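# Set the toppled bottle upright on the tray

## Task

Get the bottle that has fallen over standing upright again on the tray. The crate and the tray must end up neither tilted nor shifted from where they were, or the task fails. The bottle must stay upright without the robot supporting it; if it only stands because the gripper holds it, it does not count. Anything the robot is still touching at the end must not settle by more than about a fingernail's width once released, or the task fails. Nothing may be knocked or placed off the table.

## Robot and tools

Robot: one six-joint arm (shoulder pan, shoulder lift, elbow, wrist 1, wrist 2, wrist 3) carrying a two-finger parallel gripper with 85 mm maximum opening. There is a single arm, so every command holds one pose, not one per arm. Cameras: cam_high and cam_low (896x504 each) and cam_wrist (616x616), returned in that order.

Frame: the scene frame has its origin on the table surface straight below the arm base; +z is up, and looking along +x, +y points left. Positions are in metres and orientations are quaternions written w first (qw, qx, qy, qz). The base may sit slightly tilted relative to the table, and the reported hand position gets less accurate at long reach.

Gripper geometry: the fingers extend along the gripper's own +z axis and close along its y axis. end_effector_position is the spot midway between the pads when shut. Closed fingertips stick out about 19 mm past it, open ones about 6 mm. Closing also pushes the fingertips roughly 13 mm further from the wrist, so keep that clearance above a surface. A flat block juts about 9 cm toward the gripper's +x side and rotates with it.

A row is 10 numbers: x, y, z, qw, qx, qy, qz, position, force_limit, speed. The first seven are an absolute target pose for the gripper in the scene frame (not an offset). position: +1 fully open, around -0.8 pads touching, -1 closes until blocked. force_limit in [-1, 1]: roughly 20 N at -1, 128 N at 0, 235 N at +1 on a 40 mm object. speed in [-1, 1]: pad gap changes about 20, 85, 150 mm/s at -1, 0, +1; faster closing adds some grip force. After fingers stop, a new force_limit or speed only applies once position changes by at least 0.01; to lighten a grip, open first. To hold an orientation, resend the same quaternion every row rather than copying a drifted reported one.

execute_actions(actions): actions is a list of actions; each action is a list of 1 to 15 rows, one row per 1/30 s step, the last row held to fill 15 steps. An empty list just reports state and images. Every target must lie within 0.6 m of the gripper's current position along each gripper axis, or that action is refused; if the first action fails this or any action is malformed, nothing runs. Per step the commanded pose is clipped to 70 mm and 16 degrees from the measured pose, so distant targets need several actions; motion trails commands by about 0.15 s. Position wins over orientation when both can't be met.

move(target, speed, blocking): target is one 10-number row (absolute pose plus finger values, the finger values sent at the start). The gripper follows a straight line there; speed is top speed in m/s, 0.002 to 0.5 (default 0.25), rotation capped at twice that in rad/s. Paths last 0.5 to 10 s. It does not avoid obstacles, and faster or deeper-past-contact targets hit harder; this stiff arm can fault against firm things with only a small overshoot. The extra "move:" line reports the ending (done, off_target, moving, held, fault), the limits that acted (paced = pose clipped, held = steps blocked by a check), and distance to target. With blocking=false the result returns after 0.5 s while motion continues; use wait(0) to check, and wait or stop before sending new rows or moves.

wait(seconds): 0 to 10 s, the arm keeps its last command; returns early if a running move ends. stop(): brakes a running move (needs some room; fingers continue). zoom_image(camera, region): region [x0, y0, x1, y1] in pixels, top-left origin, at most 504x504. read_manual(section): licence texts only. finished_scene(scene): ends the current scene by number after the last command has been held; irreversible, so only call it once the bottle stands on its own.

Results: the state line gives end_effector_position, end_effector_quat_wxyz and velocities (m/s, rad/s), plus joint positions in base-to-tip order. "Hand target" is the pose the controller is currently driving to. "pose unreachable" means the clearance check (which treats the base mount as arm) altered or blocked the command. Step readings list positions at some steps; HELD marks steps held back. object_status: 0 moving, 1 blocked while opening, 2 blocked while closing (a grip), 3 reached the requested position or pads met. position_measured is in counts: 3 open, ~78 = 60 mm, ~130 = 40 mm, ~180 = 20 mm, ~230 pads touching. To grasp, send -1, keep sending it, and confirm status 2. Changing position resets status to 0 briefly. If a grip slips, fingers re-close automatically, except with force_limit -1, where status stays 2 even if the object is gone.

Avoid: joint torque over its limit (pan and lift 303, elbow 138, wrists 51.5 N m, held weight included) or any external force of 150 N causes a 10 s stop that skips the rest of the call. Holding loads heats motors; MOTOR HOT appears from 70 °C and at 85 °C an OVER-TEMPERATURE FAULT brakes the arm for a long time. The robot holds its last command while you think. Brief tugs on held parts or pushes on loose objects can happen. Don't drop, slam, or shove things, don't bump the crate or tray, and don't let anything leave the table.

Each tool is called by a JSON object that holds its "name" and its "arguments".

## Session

{"name": "execute_actions", "arguments": {"actions": []}}

Scene clock: 0.00 s.
end_effector_position=(+0.2417, -0.1116, +0.2768) position_measured=3 object_status=3 end_effector_quat_wxyz=(+0.209, +0.815, -0.479, -0.252) end_effector_velocity=(+0.000, -0.000, +0.000) end_effector_angular_velocity=(-0.000, -0.000, -0.000)
Joint positions: [ 2.461 -1.984  2.379 -1.467 -2.023 -2.594]
Joint velocities: [-0.     0.    -0.001 -0.    -0.    -0.   ]
Motor temperatures (°C, as the motors report them): [24 27 24 29 31 30]
Hand target: +0.242, -0.112, +0.277; +0.209, +0.815, -0.479, -0.252

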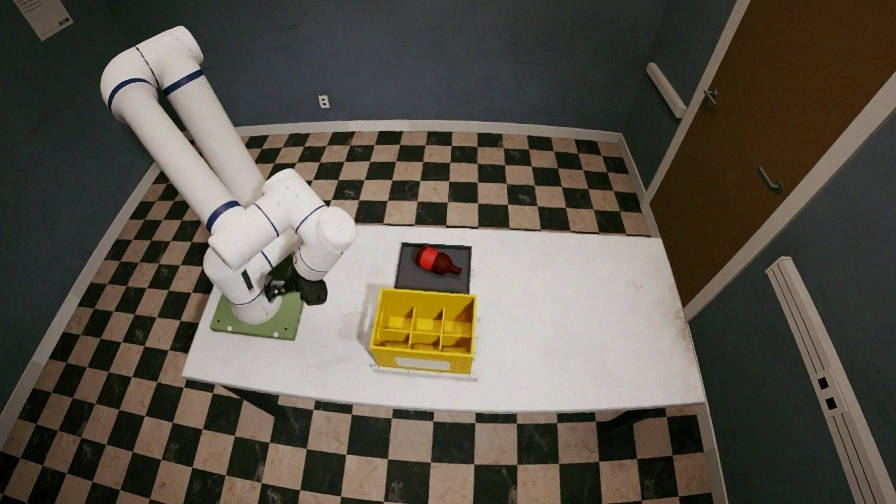

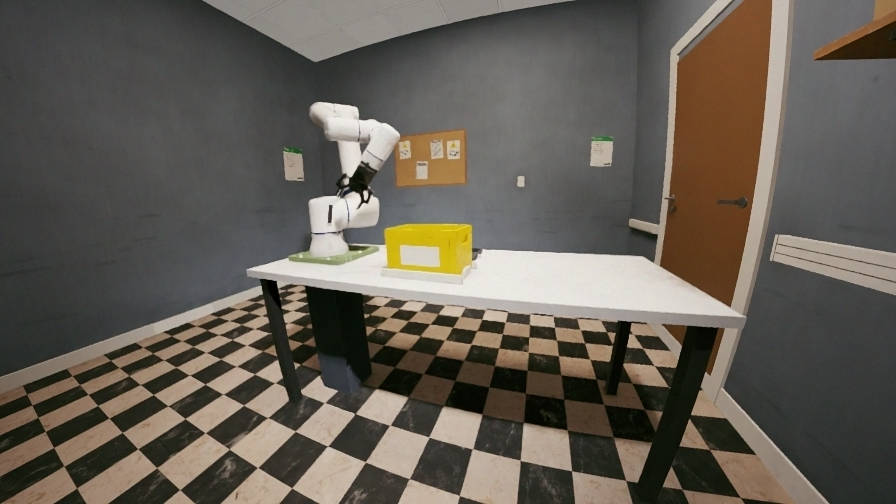

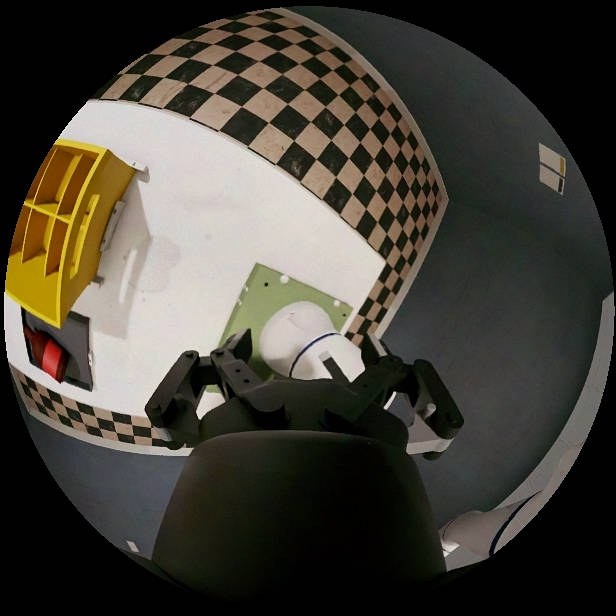

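{"name": "move", "arguments": {"target": [0.33,0.12,0.36,0,0.972,-0.233,0,0.4,0,0], "speed": 0.45}}

{"name": "move", "arguments": {"target": [0.675,0.165,0.15,0,0.972,-0.233,0,0.4,0,0], "speed": 0.45}}

Scene clock: 1.83 s.
end_effector_position=(+0.3291, +0.1190, +0.3591) position_measured=78 object_status=3 end_effector_quat_wxyz=(+0.002, +0.972, -0.233, +0.000) end_effector_velocity=(+0.001, +0.002, -0.000) end_effector_angular_velocity=(+0.002, -0.003, +0.004)
Joint positions: [ 2.908 -2.257  2.338 -1.658 -1.573 -2.856]
Joint velocities: [ 0.006  0.002  0.    -0.005  0.002  0.002]
Motor temperatures (°C, as the motors report them): [24 27 24 29 31 30]
Hand target: +0.329, +0.119, +0.359; +0.002, +0.972, -0.233, +0.001
Off the commanded pose: 0.002 m, 0 deg.
move: done

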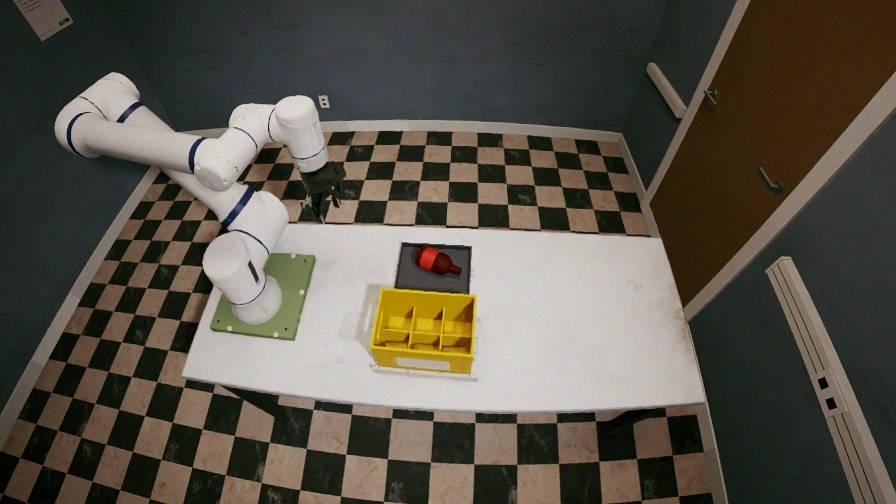

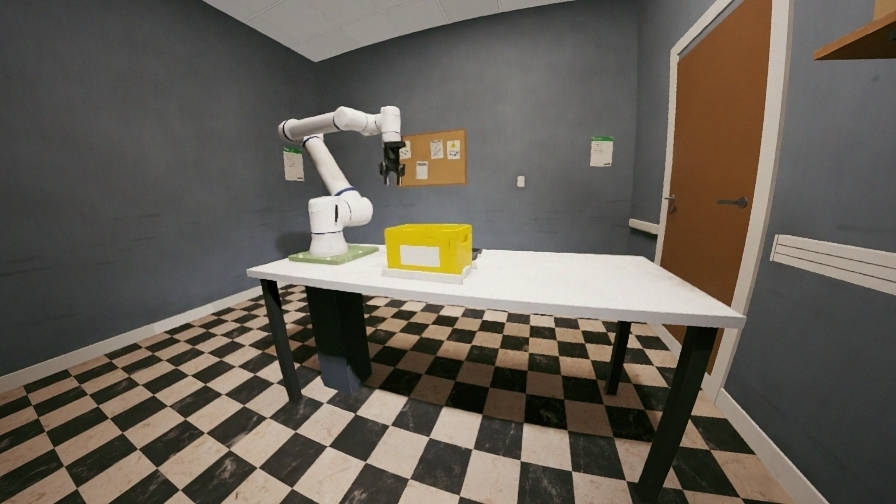

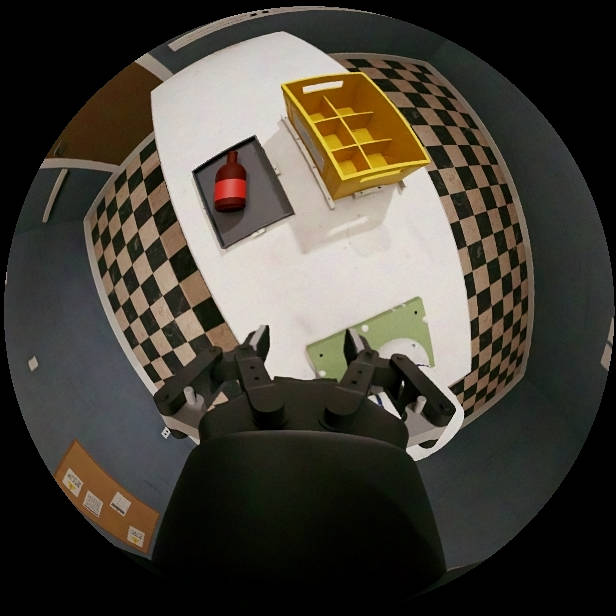

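Scene clock: 3.70 s.
end_effector_position=(+0.6741, +0.1657, +0.1515) position_measured=78 object_status=3 end_effector_quat_wxyz=(+0.000, +0.972, -0.233, +0.000) end_effector_velocity=(+0.002, +0.001, -0.001) end_effector_angular_velocity=(+0.000, -0.000, +0.001)
Joint positions: [ 3.075 -1.371  2.094 -2.301 -1.571 -2.689]
Joint velocities: [ 0.002  0.005 -0.003 -0.001  0.     0.001]
Motor temperatures (°C, as the motors report them): [24 27 24 29 31 30]
Hand target: +0.674, +0.166, +0.151; +0.000, +0.972, -0.233, +0.000
Off the commanded pose: 0.002 m, 0 deg.
move: done; limits=paced

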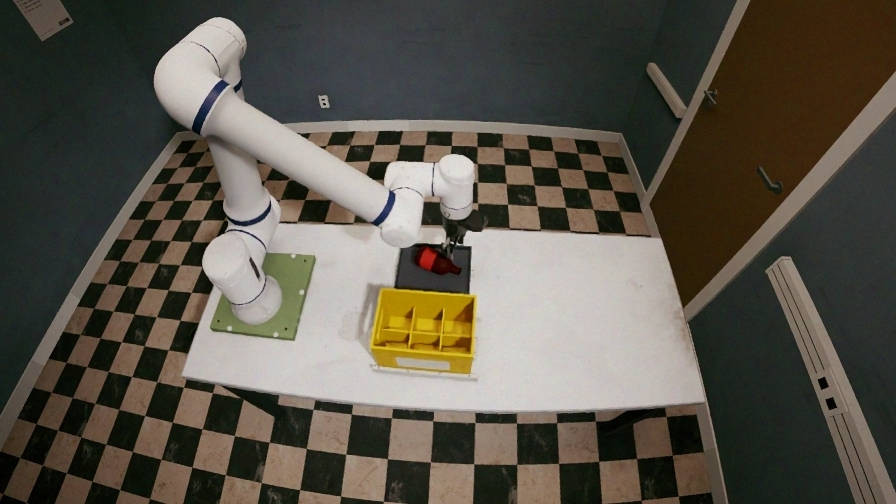

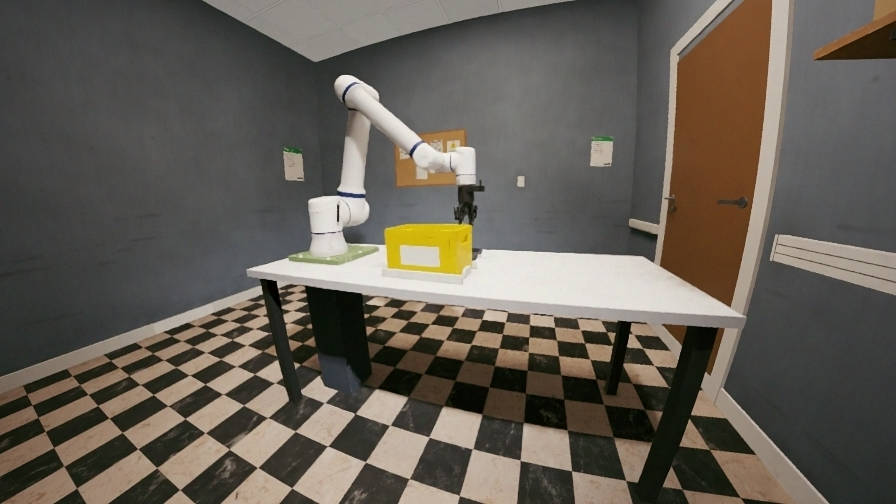

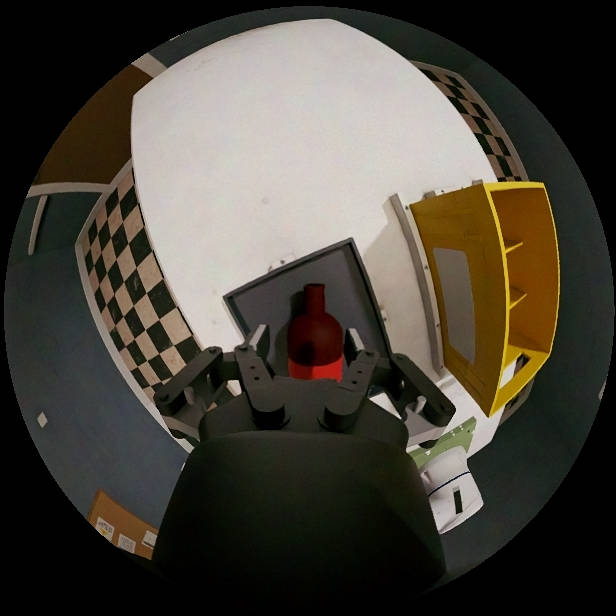

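{"name": "move", "arguments": {"target": [0.670,0.158,0.048,0,0.972,-0.233,0,0.4,0,0], "speed": 0.15}}

Scene clock: 5.10 s.
end_effector_position=(+0.6700, +0.1580, +0.0486) position_measured=78 object_status=3 end_effector_quat_wxyz=(-0.000, +0.972, -0.233, -0.000) end_effector_velocity=(+0.000, -0.001, -0.002) end_effector_angular_velocity=(-0.001, +0.000, -0.001)
Joint positions: [ 3.063 -1.232  2.164 -2.509 -1.57  -2.7  ]
Joint velocities: [-0.001  0.004  0.001 -0.005 -0.001 -0.   ]
Motor temperatures (°C, as the motors report them): [24 27 24 29 31 30]
Hand target: +0.670, +0.158, +0.048; -0.000, +0.972, -0.233, -0.000
Off the commanded pose: 0.001 m, 0 deg.
move: done

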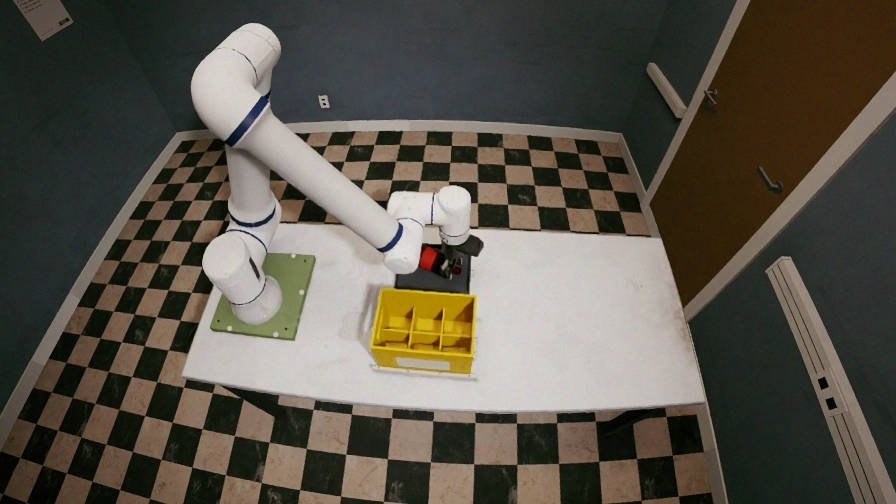

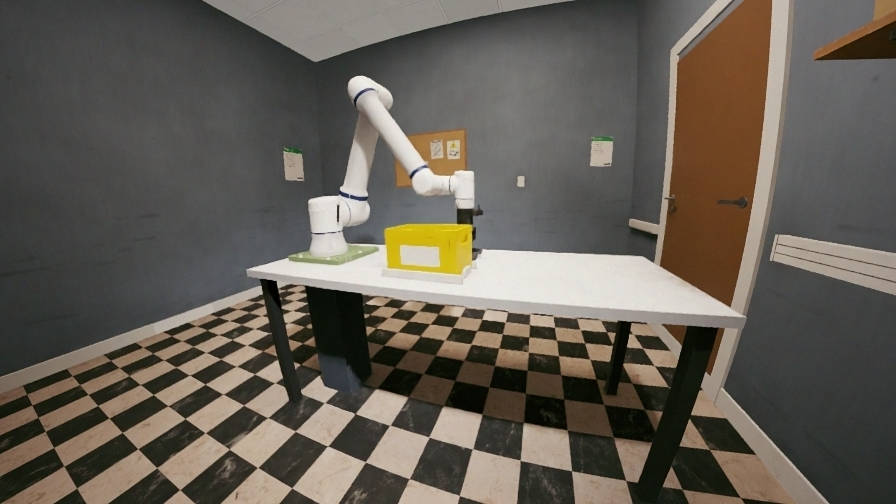

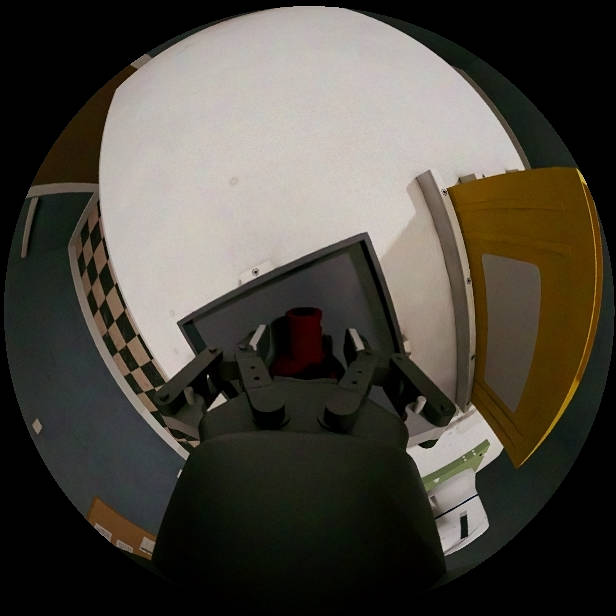

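{"name": "execute_actions", "arguments": {"actions": [[[0.6745,0.158,0.048,0,0.972,-0.233,0,0.4,0,0],[0.6745,0.158,0.048,0,0.972,-0.233,0,0.4,0,0],[0.6745,0.158,0.048,0,0.972,-0.233,0,0.4,0,0],[0.6745,0.158,0.048,0,0.972,-0.233,0,0.4,0,0],[0.6745,0.158,0.048,0,0.972,-0.233,0,-1,0.3,0]],[[0.6745,0.158,0.048,0,0.972,-0.233,0,-1,0.3,0]]]}}

{"name": "move", "arguments": {"target": [0.67,0.16,0.13,0,0.972,-0.233,0,-1,0.3,0], "speed": 0.15}}

{"name": "move", "arguments": {"target": [0.64,0.18,0.24,0,0.5,-0.866,0,-1,0.3,0], "speed": 0.45}}

Scene clock: 6.30 s.
end_effector_position=(+0.6745, +0.1580, +0.0480) position_measured=173 object_status=2 end_effector_quat_wxyz=(-0.000, +0.972, -0.233, -0.000) end_effector_velocity=(-0.000, +0.000, -0.000) end_effector_angular_velocity=(+0.000, +0.001, +0.000)
Joint positions: [ 3.064 -1.226  2.155 -2.507 -1.57  -2.7  ]
Joint velocities: [ 0.  0.  0. -0.  0. -0.]
Motor temperatures (°C, as the motors report them): [24 27 24 29 31 30]
Hand target: +0.675, +0.158, +0.048; +0.000, +0.972, -0.233, -0.000
Off the commanded pose: 0.000 m, 0 deg.
Step readings (end_effector_position; steps 1 to 15: 1st action; 16 to 30: 2nd action):
0: (+0.6700, +0.1580, +0.0483)
1: (+0.6701, +0.1580, +0.0482)
2: (+0.6710, +0.1580, +0.0481)
4: (+0.6726, +0.1579, +0.0481)
8: (+0.6739, +0.1579, +0.0480)
15: (+0.6744, +0.1580, +0.0480)
16: (+0.6744, +0.1580, +0.0480)
17: (+0.6745, +0.1580, +0.0480)
19: (+0.6745, +0.1580, +0.0480)
23: (+0.6745, +0.1580, +0.0480)
30: end_effector_position above

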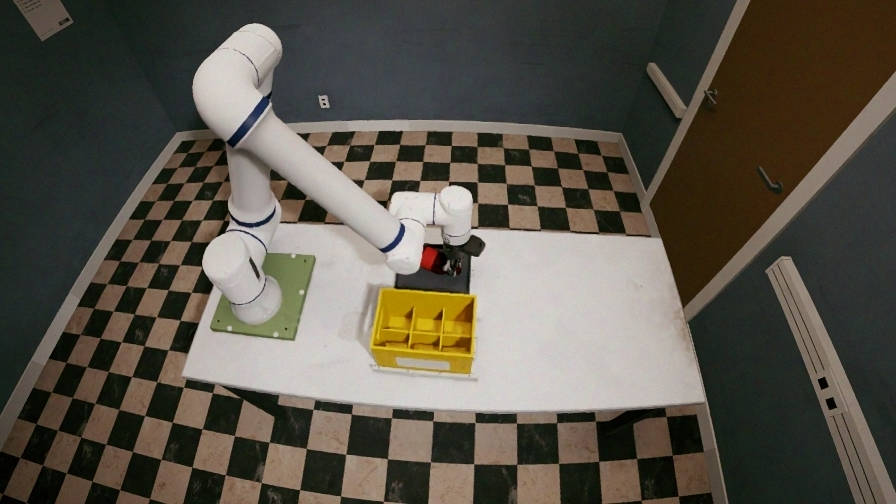

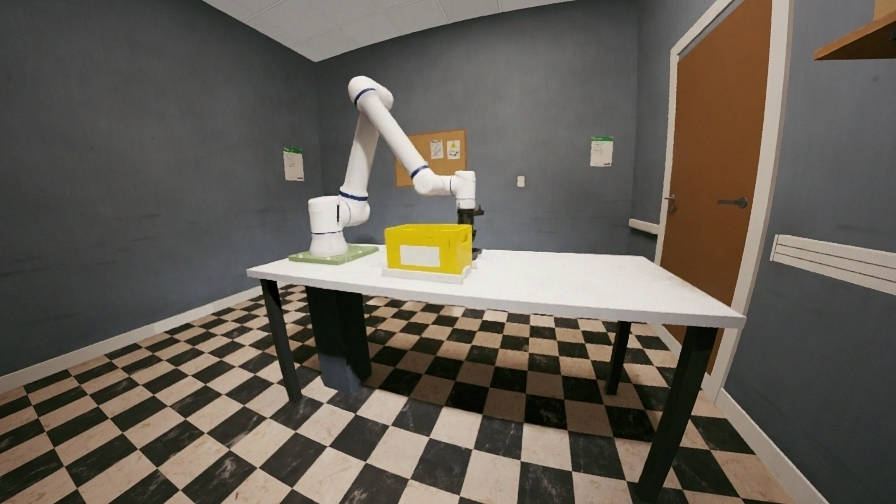

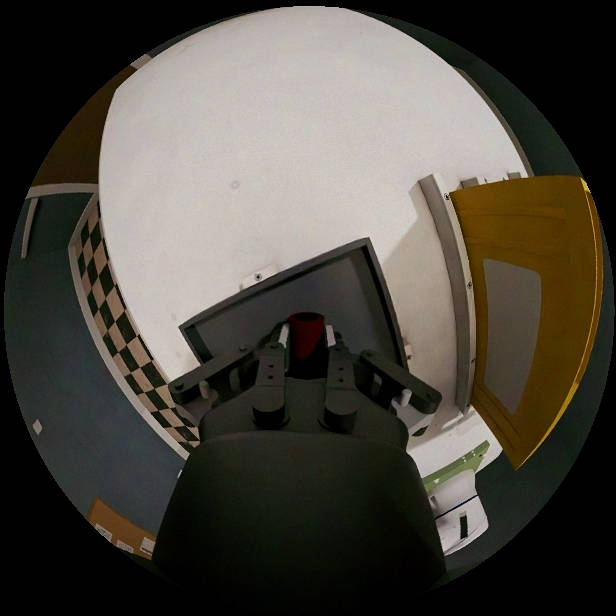

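Scene clock: 7.40 s.
end_effector_position=(+0.6700, +0.1600, +0.1294) position_measured=173 object_status=2 end_effector_quat_wxyz=(+0.000, +0.972, -0.233, +0.000) end_effector_velocity=(-0.000, +0.001, +0.003) end_effector_angular_velocity=(+0.000, -0.001, +0.001)
Joint positions: [ 3.066 -1.349  2.12  -2.348 -1.57  -2.698]
Joint velocities: [ 0.001 -0.005 -0.002  0.006  0.     0.   ]
Motor temperatures (°C, as the motors report them): [24 27 24 29 31 30]
Hand target: +0.670, +0.160, +0.130; +0.000, +0.972, -0.233, +0.000
Off the commanded pose: 0.001 m, 0 deg.
move: done

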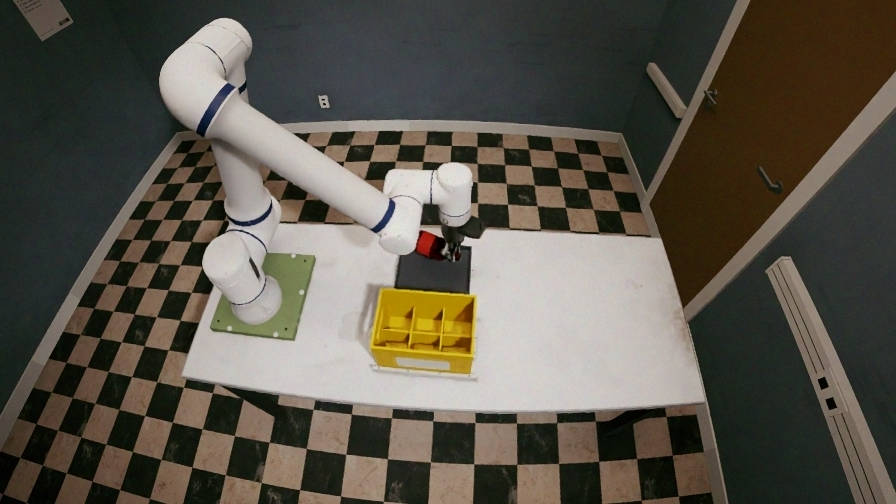

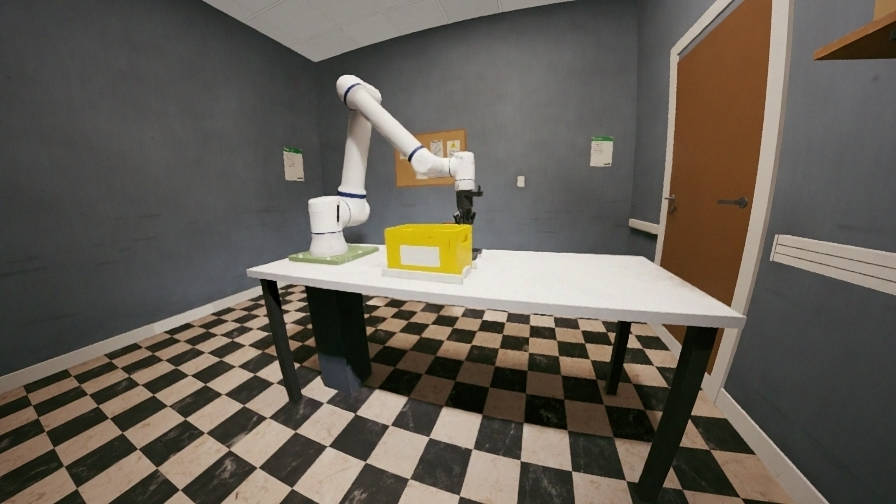

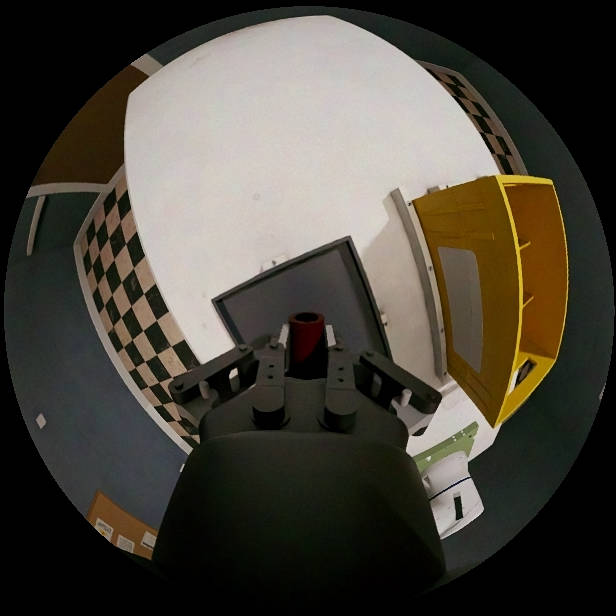

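Scene clock: 9.83 s.
end_effector_position=(+0.6400, +0.1798, +0.2396) position_measured=173 object_status=2 end_effector_quat_wxyz=(+0.000, -0.501, +0.866, +0.000) end_effector_velocity=(-0.000, +0.001, +0.001) end_effector_angular_velocity=(-0.001, -0.000, -0.016)
Joint positions: [ 3.096 -1.515  2.071 -2.134 -1.57  -1.046]
Joint velocities: [ 0.001 -0.002 -0.001  0.003 -0.001  0.017]
Motor temperatures (°C, as the motors report them): [24 27 24 29 31 30]
Hand target: +0.640, +0.180, +0.240; -0.000, -0.500, +0.866, -0.000
Off the commanded pose: 0.000 m, 0 deg.
move: done

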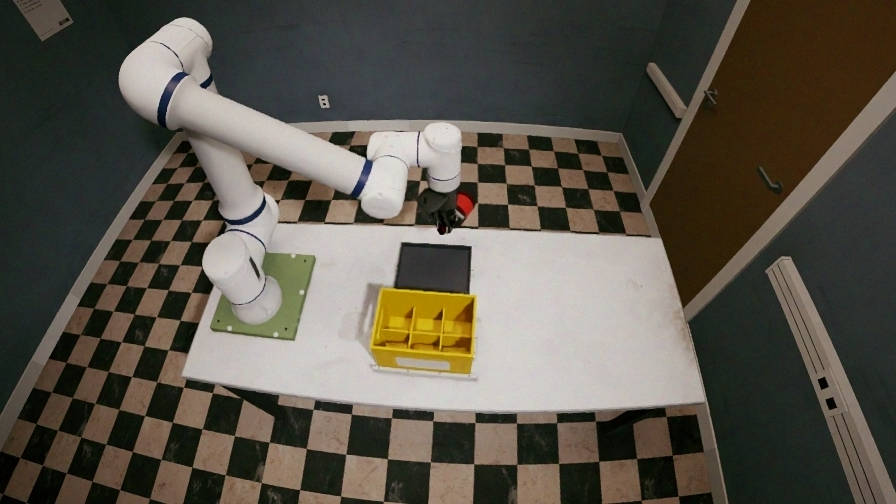

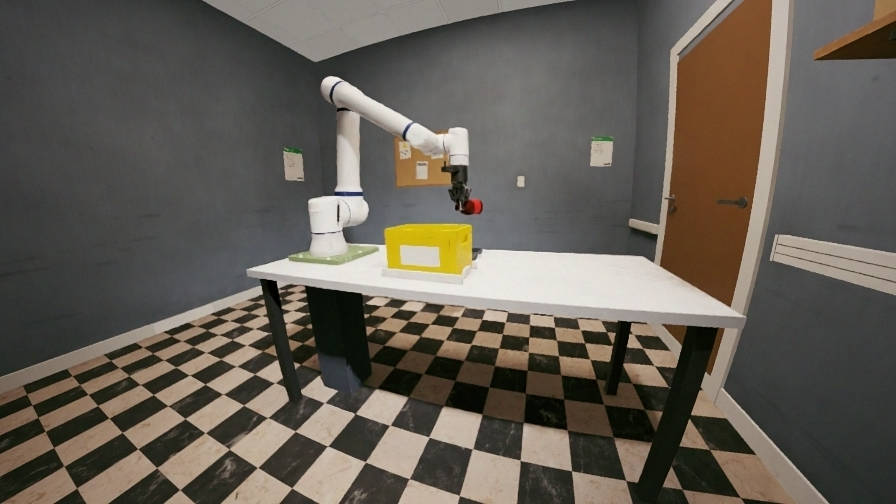

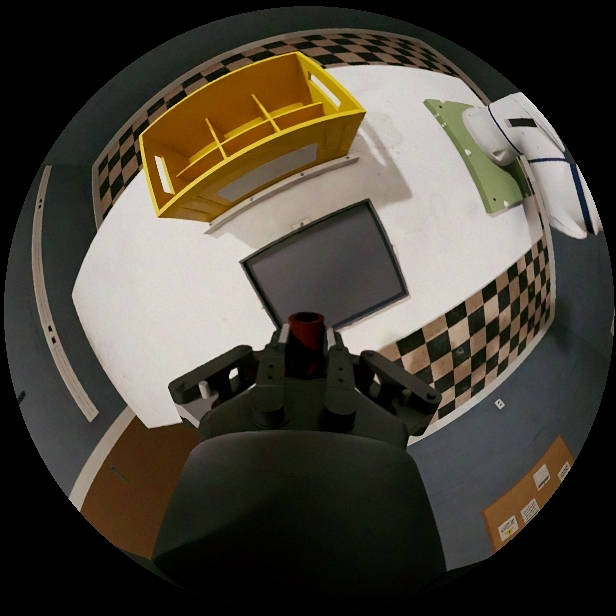

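{"name": "move", "arguments": {"target": [0.61,0.17,0.22,0.653,0.271,-0.653,0.271,-1,0.3,0], "speed": 0.4}}

{"name": "move", "arguments": {"target": [0.61,0.17,0.168,0.653,0.271,-0.653,0.271,-1,0.3,0], "speed": 0.08}}

{"name": "zoom_image", "arguments": {"camera": "cam_high", "region": [380,200,520,300]}}

Scene clock: 12.60 s.
end_effector_position=(+0.6112, +0.1696, +0.2219) position_measured=173 object_status=2 end_effector_quat_wxyz=(+0.653, +0.272, -0.653, +0.269) end_effector_velocity=(-0.000, +0.001, -0.000) end_effector_angular_velocity=(-0.010, +0.007, -0.002)
Joint positions: [ 3.323 -0.839  1.456 -0.625 -2.125 -0.004]
Joint velocities: [ 0.     0.006 -0.003  0.012  0.002  0.01 ]
Motor temperatures (°C, as the motors report them): [24 27 24 29 31 30]
Hand target: +0.611, +0.170, +0.222; +0.654, +0.272, -0.653, +0.269
Off the commanded pose: 0.002 m, 0 deg.
move: done

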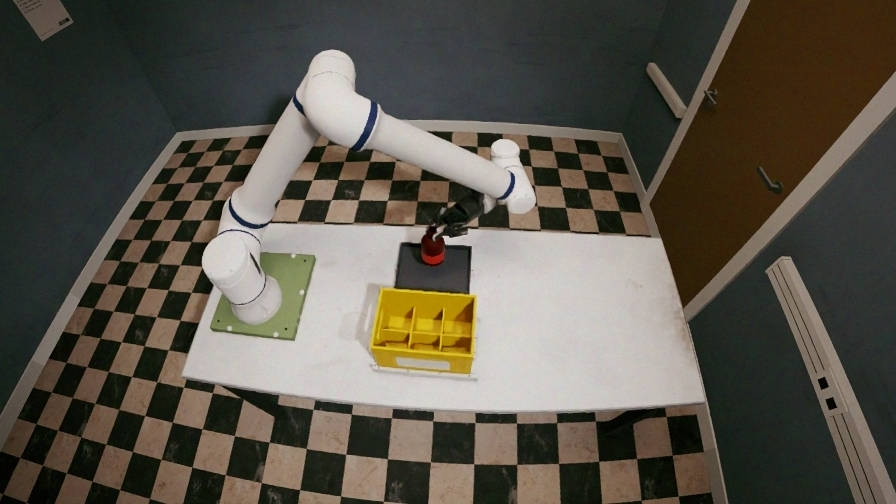

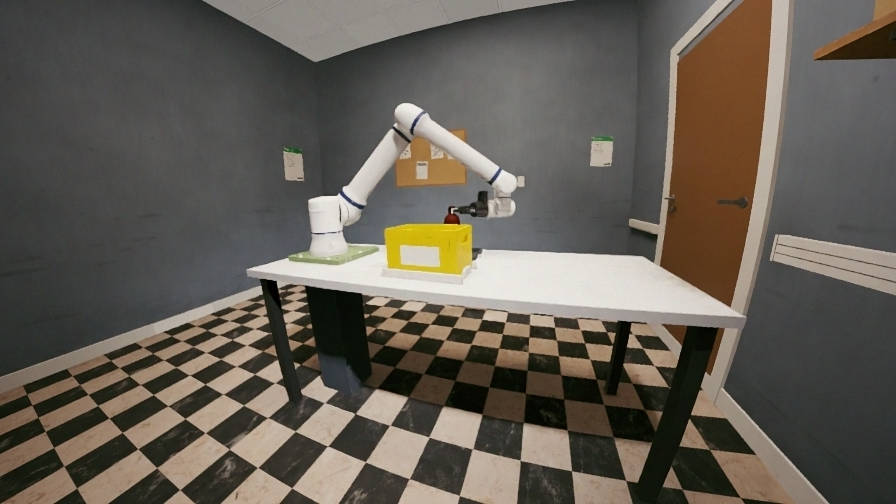

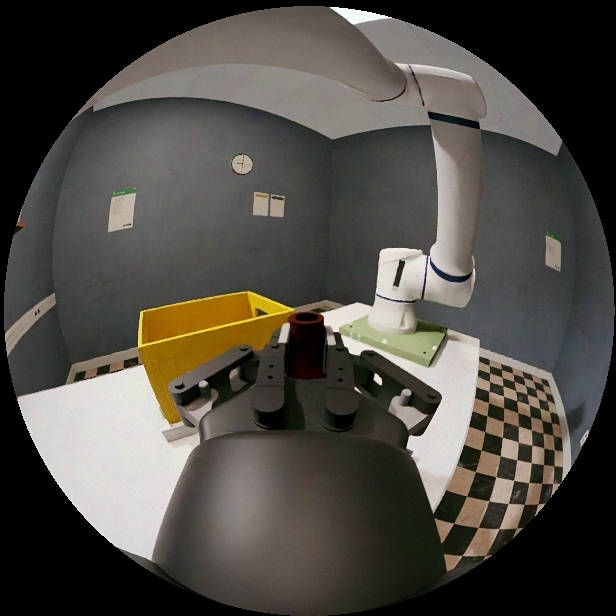

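Scene clock: 13.73 s.
end_effector_position=(+0.6100, +0.1700, +0.1684) position_measured=173 object_status=2 end_effector_quat_wxyz=(+0.653, +0.271, -0.653, +0.271) end_effector_velocity=(+0.000, +0.000, -0.003) end_effector_angular_velocity=(-0.000, -0.000, -0.000)
Joint positions: [ 3.325 -0.786  1.472 -0.693 -2.126  0.001]
Joint velocities: [ 0.     0.003  0.    -0.003  0.     0.   ]
Motor temperatures (°C, as the motors report them): [24 27 24 29 31 30]
Hand target: +0.610, +0.170, +0.168; +0.653, +0.271, -0.653, +0.271
Off the commanded pose: 0.000 m, 0 deg.
move: done

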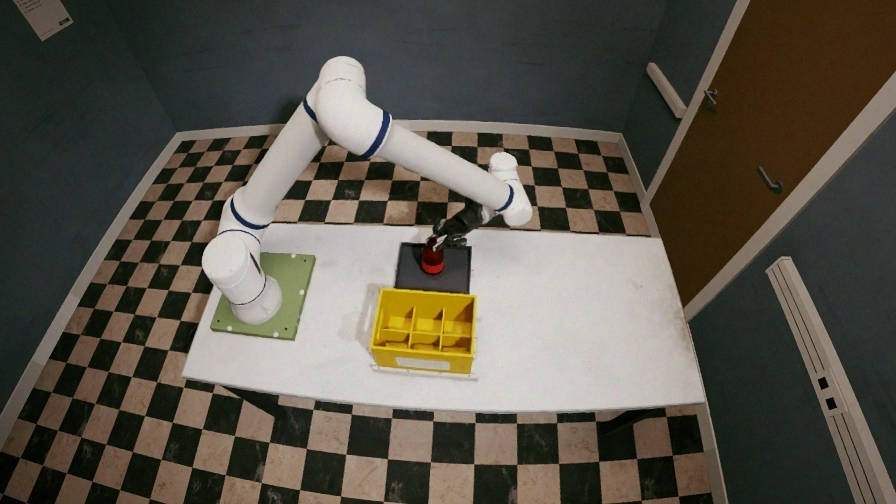

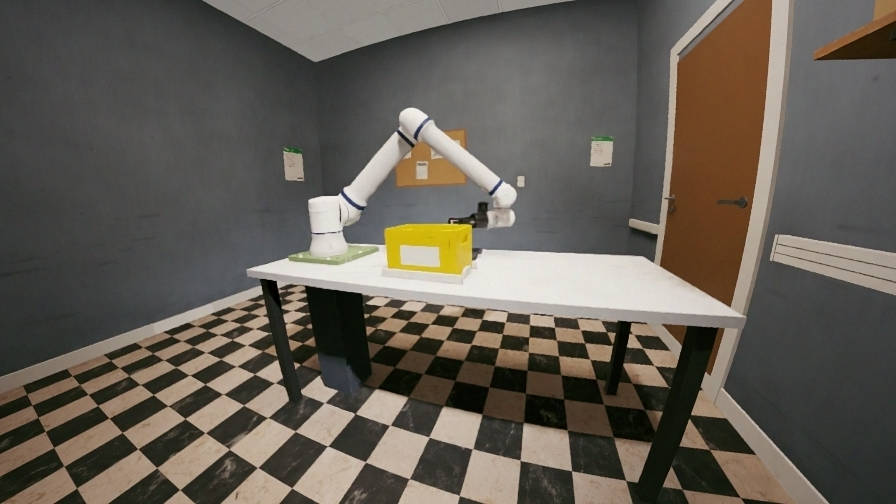

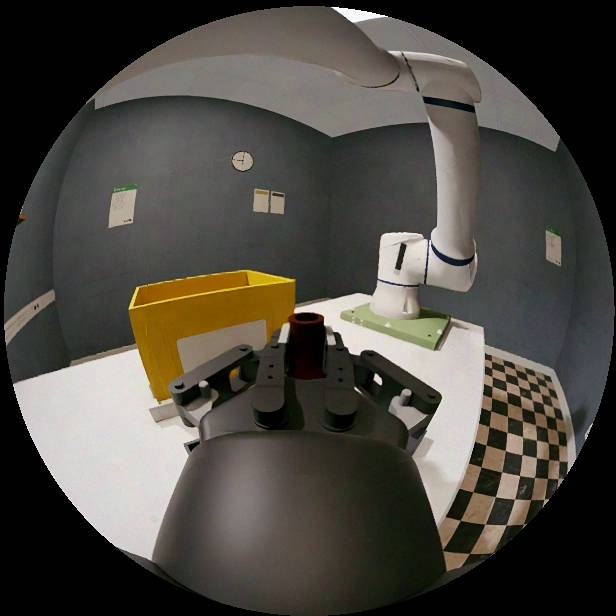

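Region (380, 200, 520, 300) of cam_high's 896x504 image, scaled by 3.600, with more detail than that image has; it fills the top 360 rows of this view, and the rest is white.

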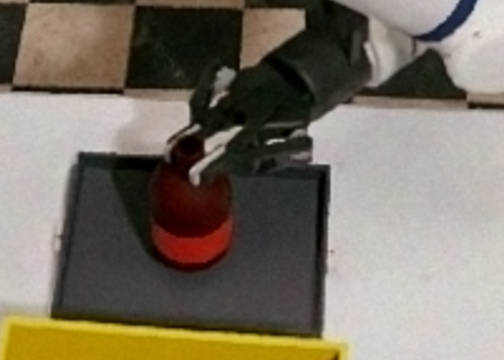

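{"name": "execute_actions", "arguments": {"actions": [[[0.61,0.17,0.152,0.653,0.271,-0.653,0.271,-1,0.3,0]],[[0.61,0.17,0.143,0.653,0.271,-0.653,0.271,-1,0.3,0]]]}}

{"name": "zoom_image", "arguments": {"camera": "cam_high", "region": [380,200,520,300]}}

Scene clock: 14.90 s.
end_effector_position=(+0.6100, +0.1700, +0.1432) position_measured=173 object_status=2 end_effector_quat_wxyz=(+0.653, +0.271, -0.653, +0.271) end_effector_velocity=(-0.000, +0.000, -0.001) end_effector_angular_velocity=(+0.000, -0.001, +0.001)
Joint positions: [ 3.325 -0.759  1.476 -0.723 -2.126  0.001]
Joint velocities: [ 0.001  0.001  0.    -0.002  0.     0.   ]
Motor temperatures (°C, as the motors report them): [24 27 24 29 31 30]
Hand target: +0.610, +0.170, +0.143; +0.653, +0.271, -0.653, +0.271
Off the commanded pose: 0.000 m, 0 deg.
Step readings (end_effector_position; steps 1 to 15: 1st action; 16 to 30: 2nd action):
0: (+0.6100, +0.1700, +0.1682)
1: (+0.6100, +0.1700, +0.1676)
2: (+0.6102, +0.1701, +0.1643)
4: (+0.6098, +0.1700, +0.1587)
8: (+0.6100, +0.1700, +0.1543)
15: (+0.6100, +0.1700, +0.1524)
16: (+0.6100, +0.1700, +0.1520)
17: (+0.6101, +0.1701, +0.1501)
19: (+0.6099, +0.1700, +0.1468)
23: (+0.6100, +0.1700, +0.1443)
30: end_effector_position above

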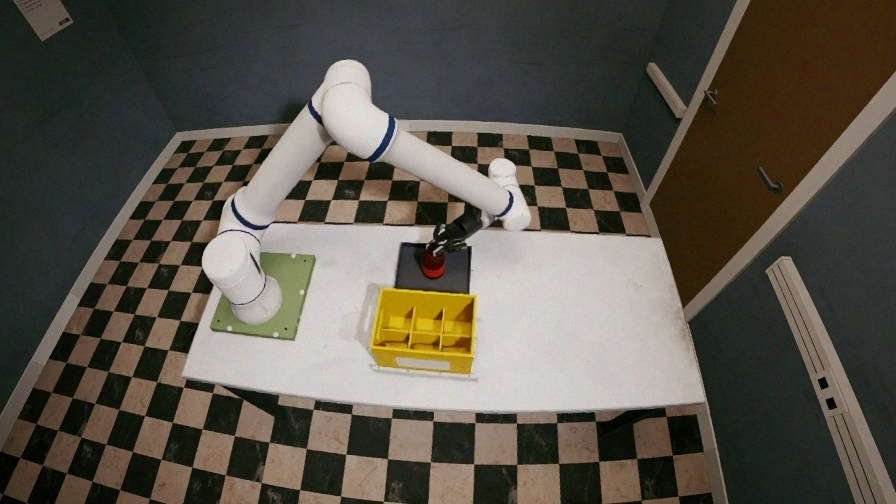

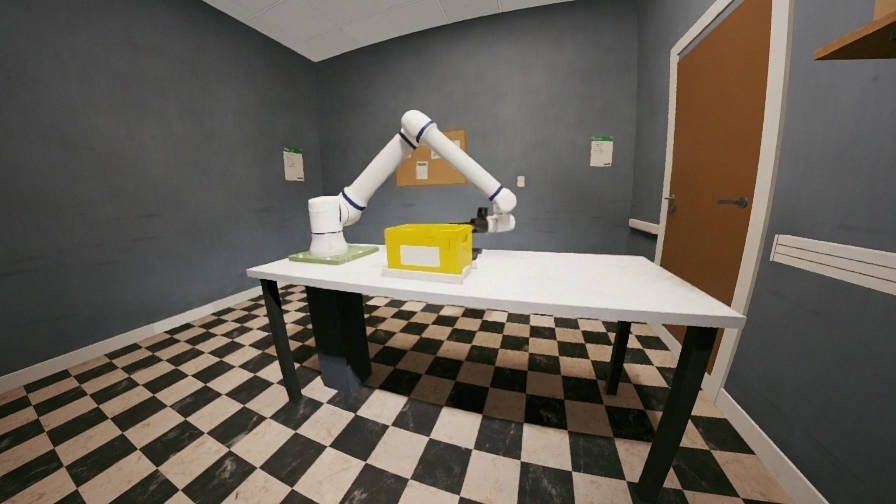

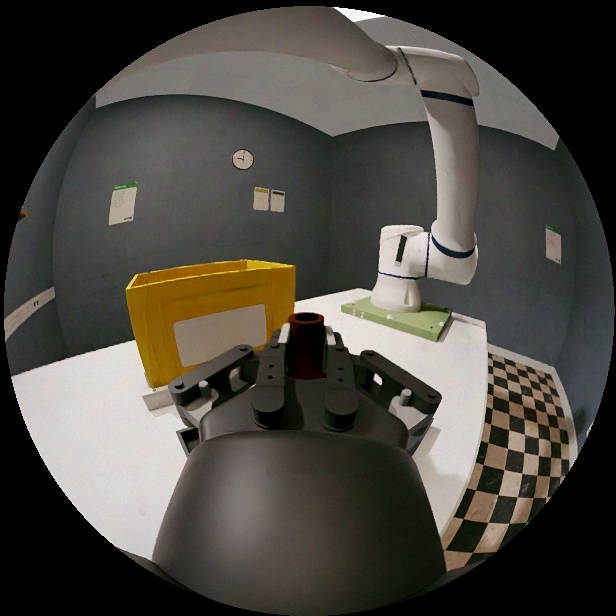

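Region (380, 200, 520, 300) of cam_high's 896x504 image, scaled by 3.600, with more detail than that image has; it fills the top 360 rows of this view, and the rest is white.

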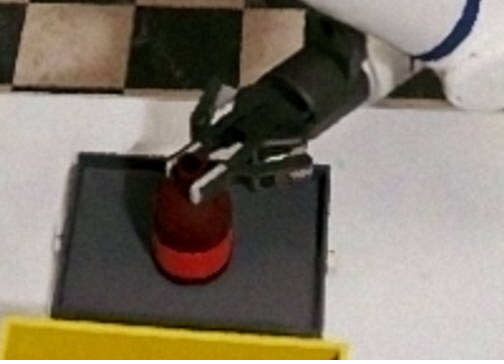

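{"name": "execute_actions", "arguments": {"actions": [[[0.61,0.17,0.1405,0.653,0.271,-0.653,0.271,-1,0.3,0]]]}}

Scene clock: 15.53 s.
end_effector_position=(+0.6100, +0.1700, +0.1407) position_measured=173 object_status=2 end_effector_quat_wxyz=(+0.653, +0.271, -0.653, +0.271) end_effector_velocity=(-0.000, +0.000, -0.001) end_effector_angular_velocity=(-0.000, +0.000, +0.001)
Joint positions: [ 3.325 -0.756  1.477 -0.726 -2.126  0.001]
Joint velocities: [ 0.     0.002  0.    -0.002 -0.     0.   ]
Motor temperatures (°C, as the motors report them): [24 27 24 29 31 30]
Hand target: +0.610, +0.170, +0.141; +0.653, +0.271, -0.653, +0.271
Off the commanded pose: 0.000 m, 0 deg.
Step readings (end_effector_position):
0: (+0.6100, +0.1700, +0.1431)
1: (+0.6100, +0.1700, +0.1430)
2: (+0.6100, +0.1700, +0.1425)
4: (+0.6100, +0.1700, +0.1418)
8: (+0.6100, +0.1700, +0.1412)
15: end_effector_position above

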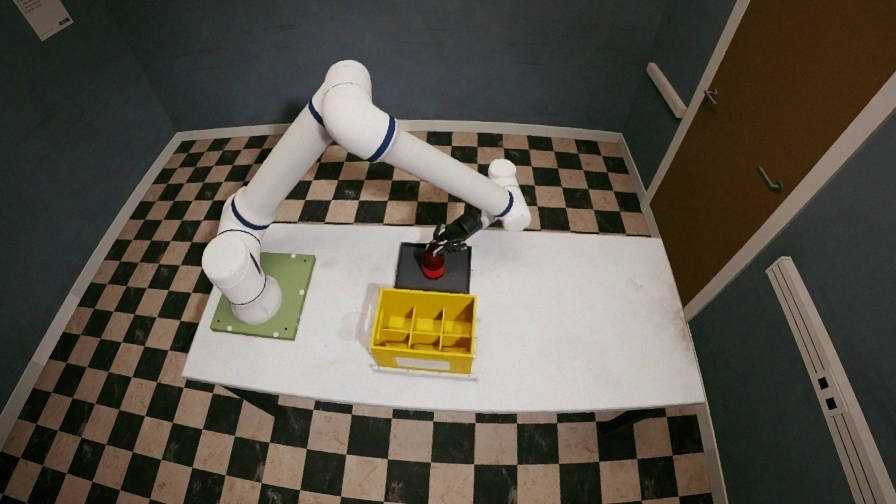

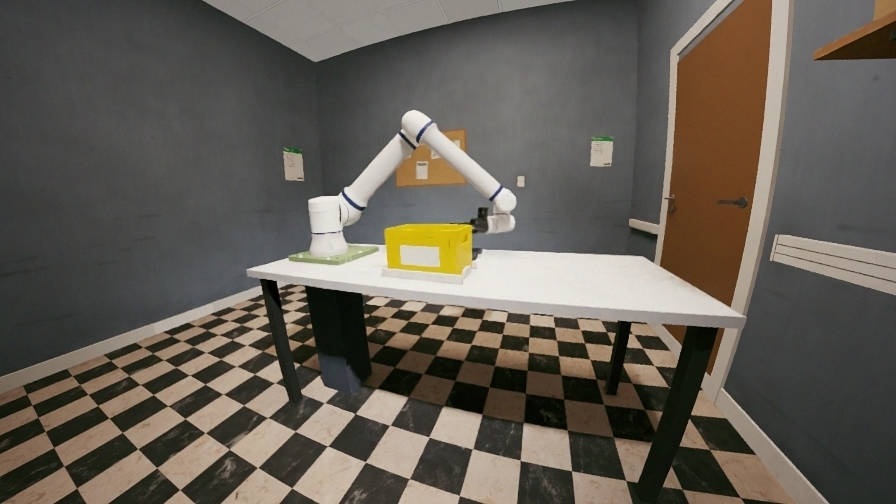

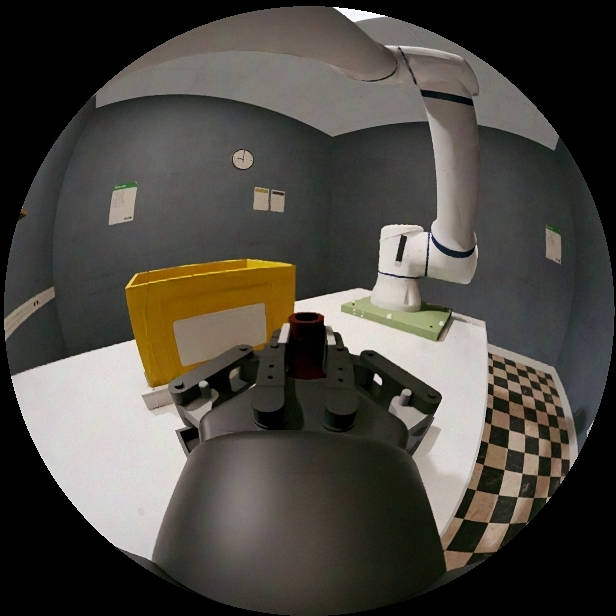

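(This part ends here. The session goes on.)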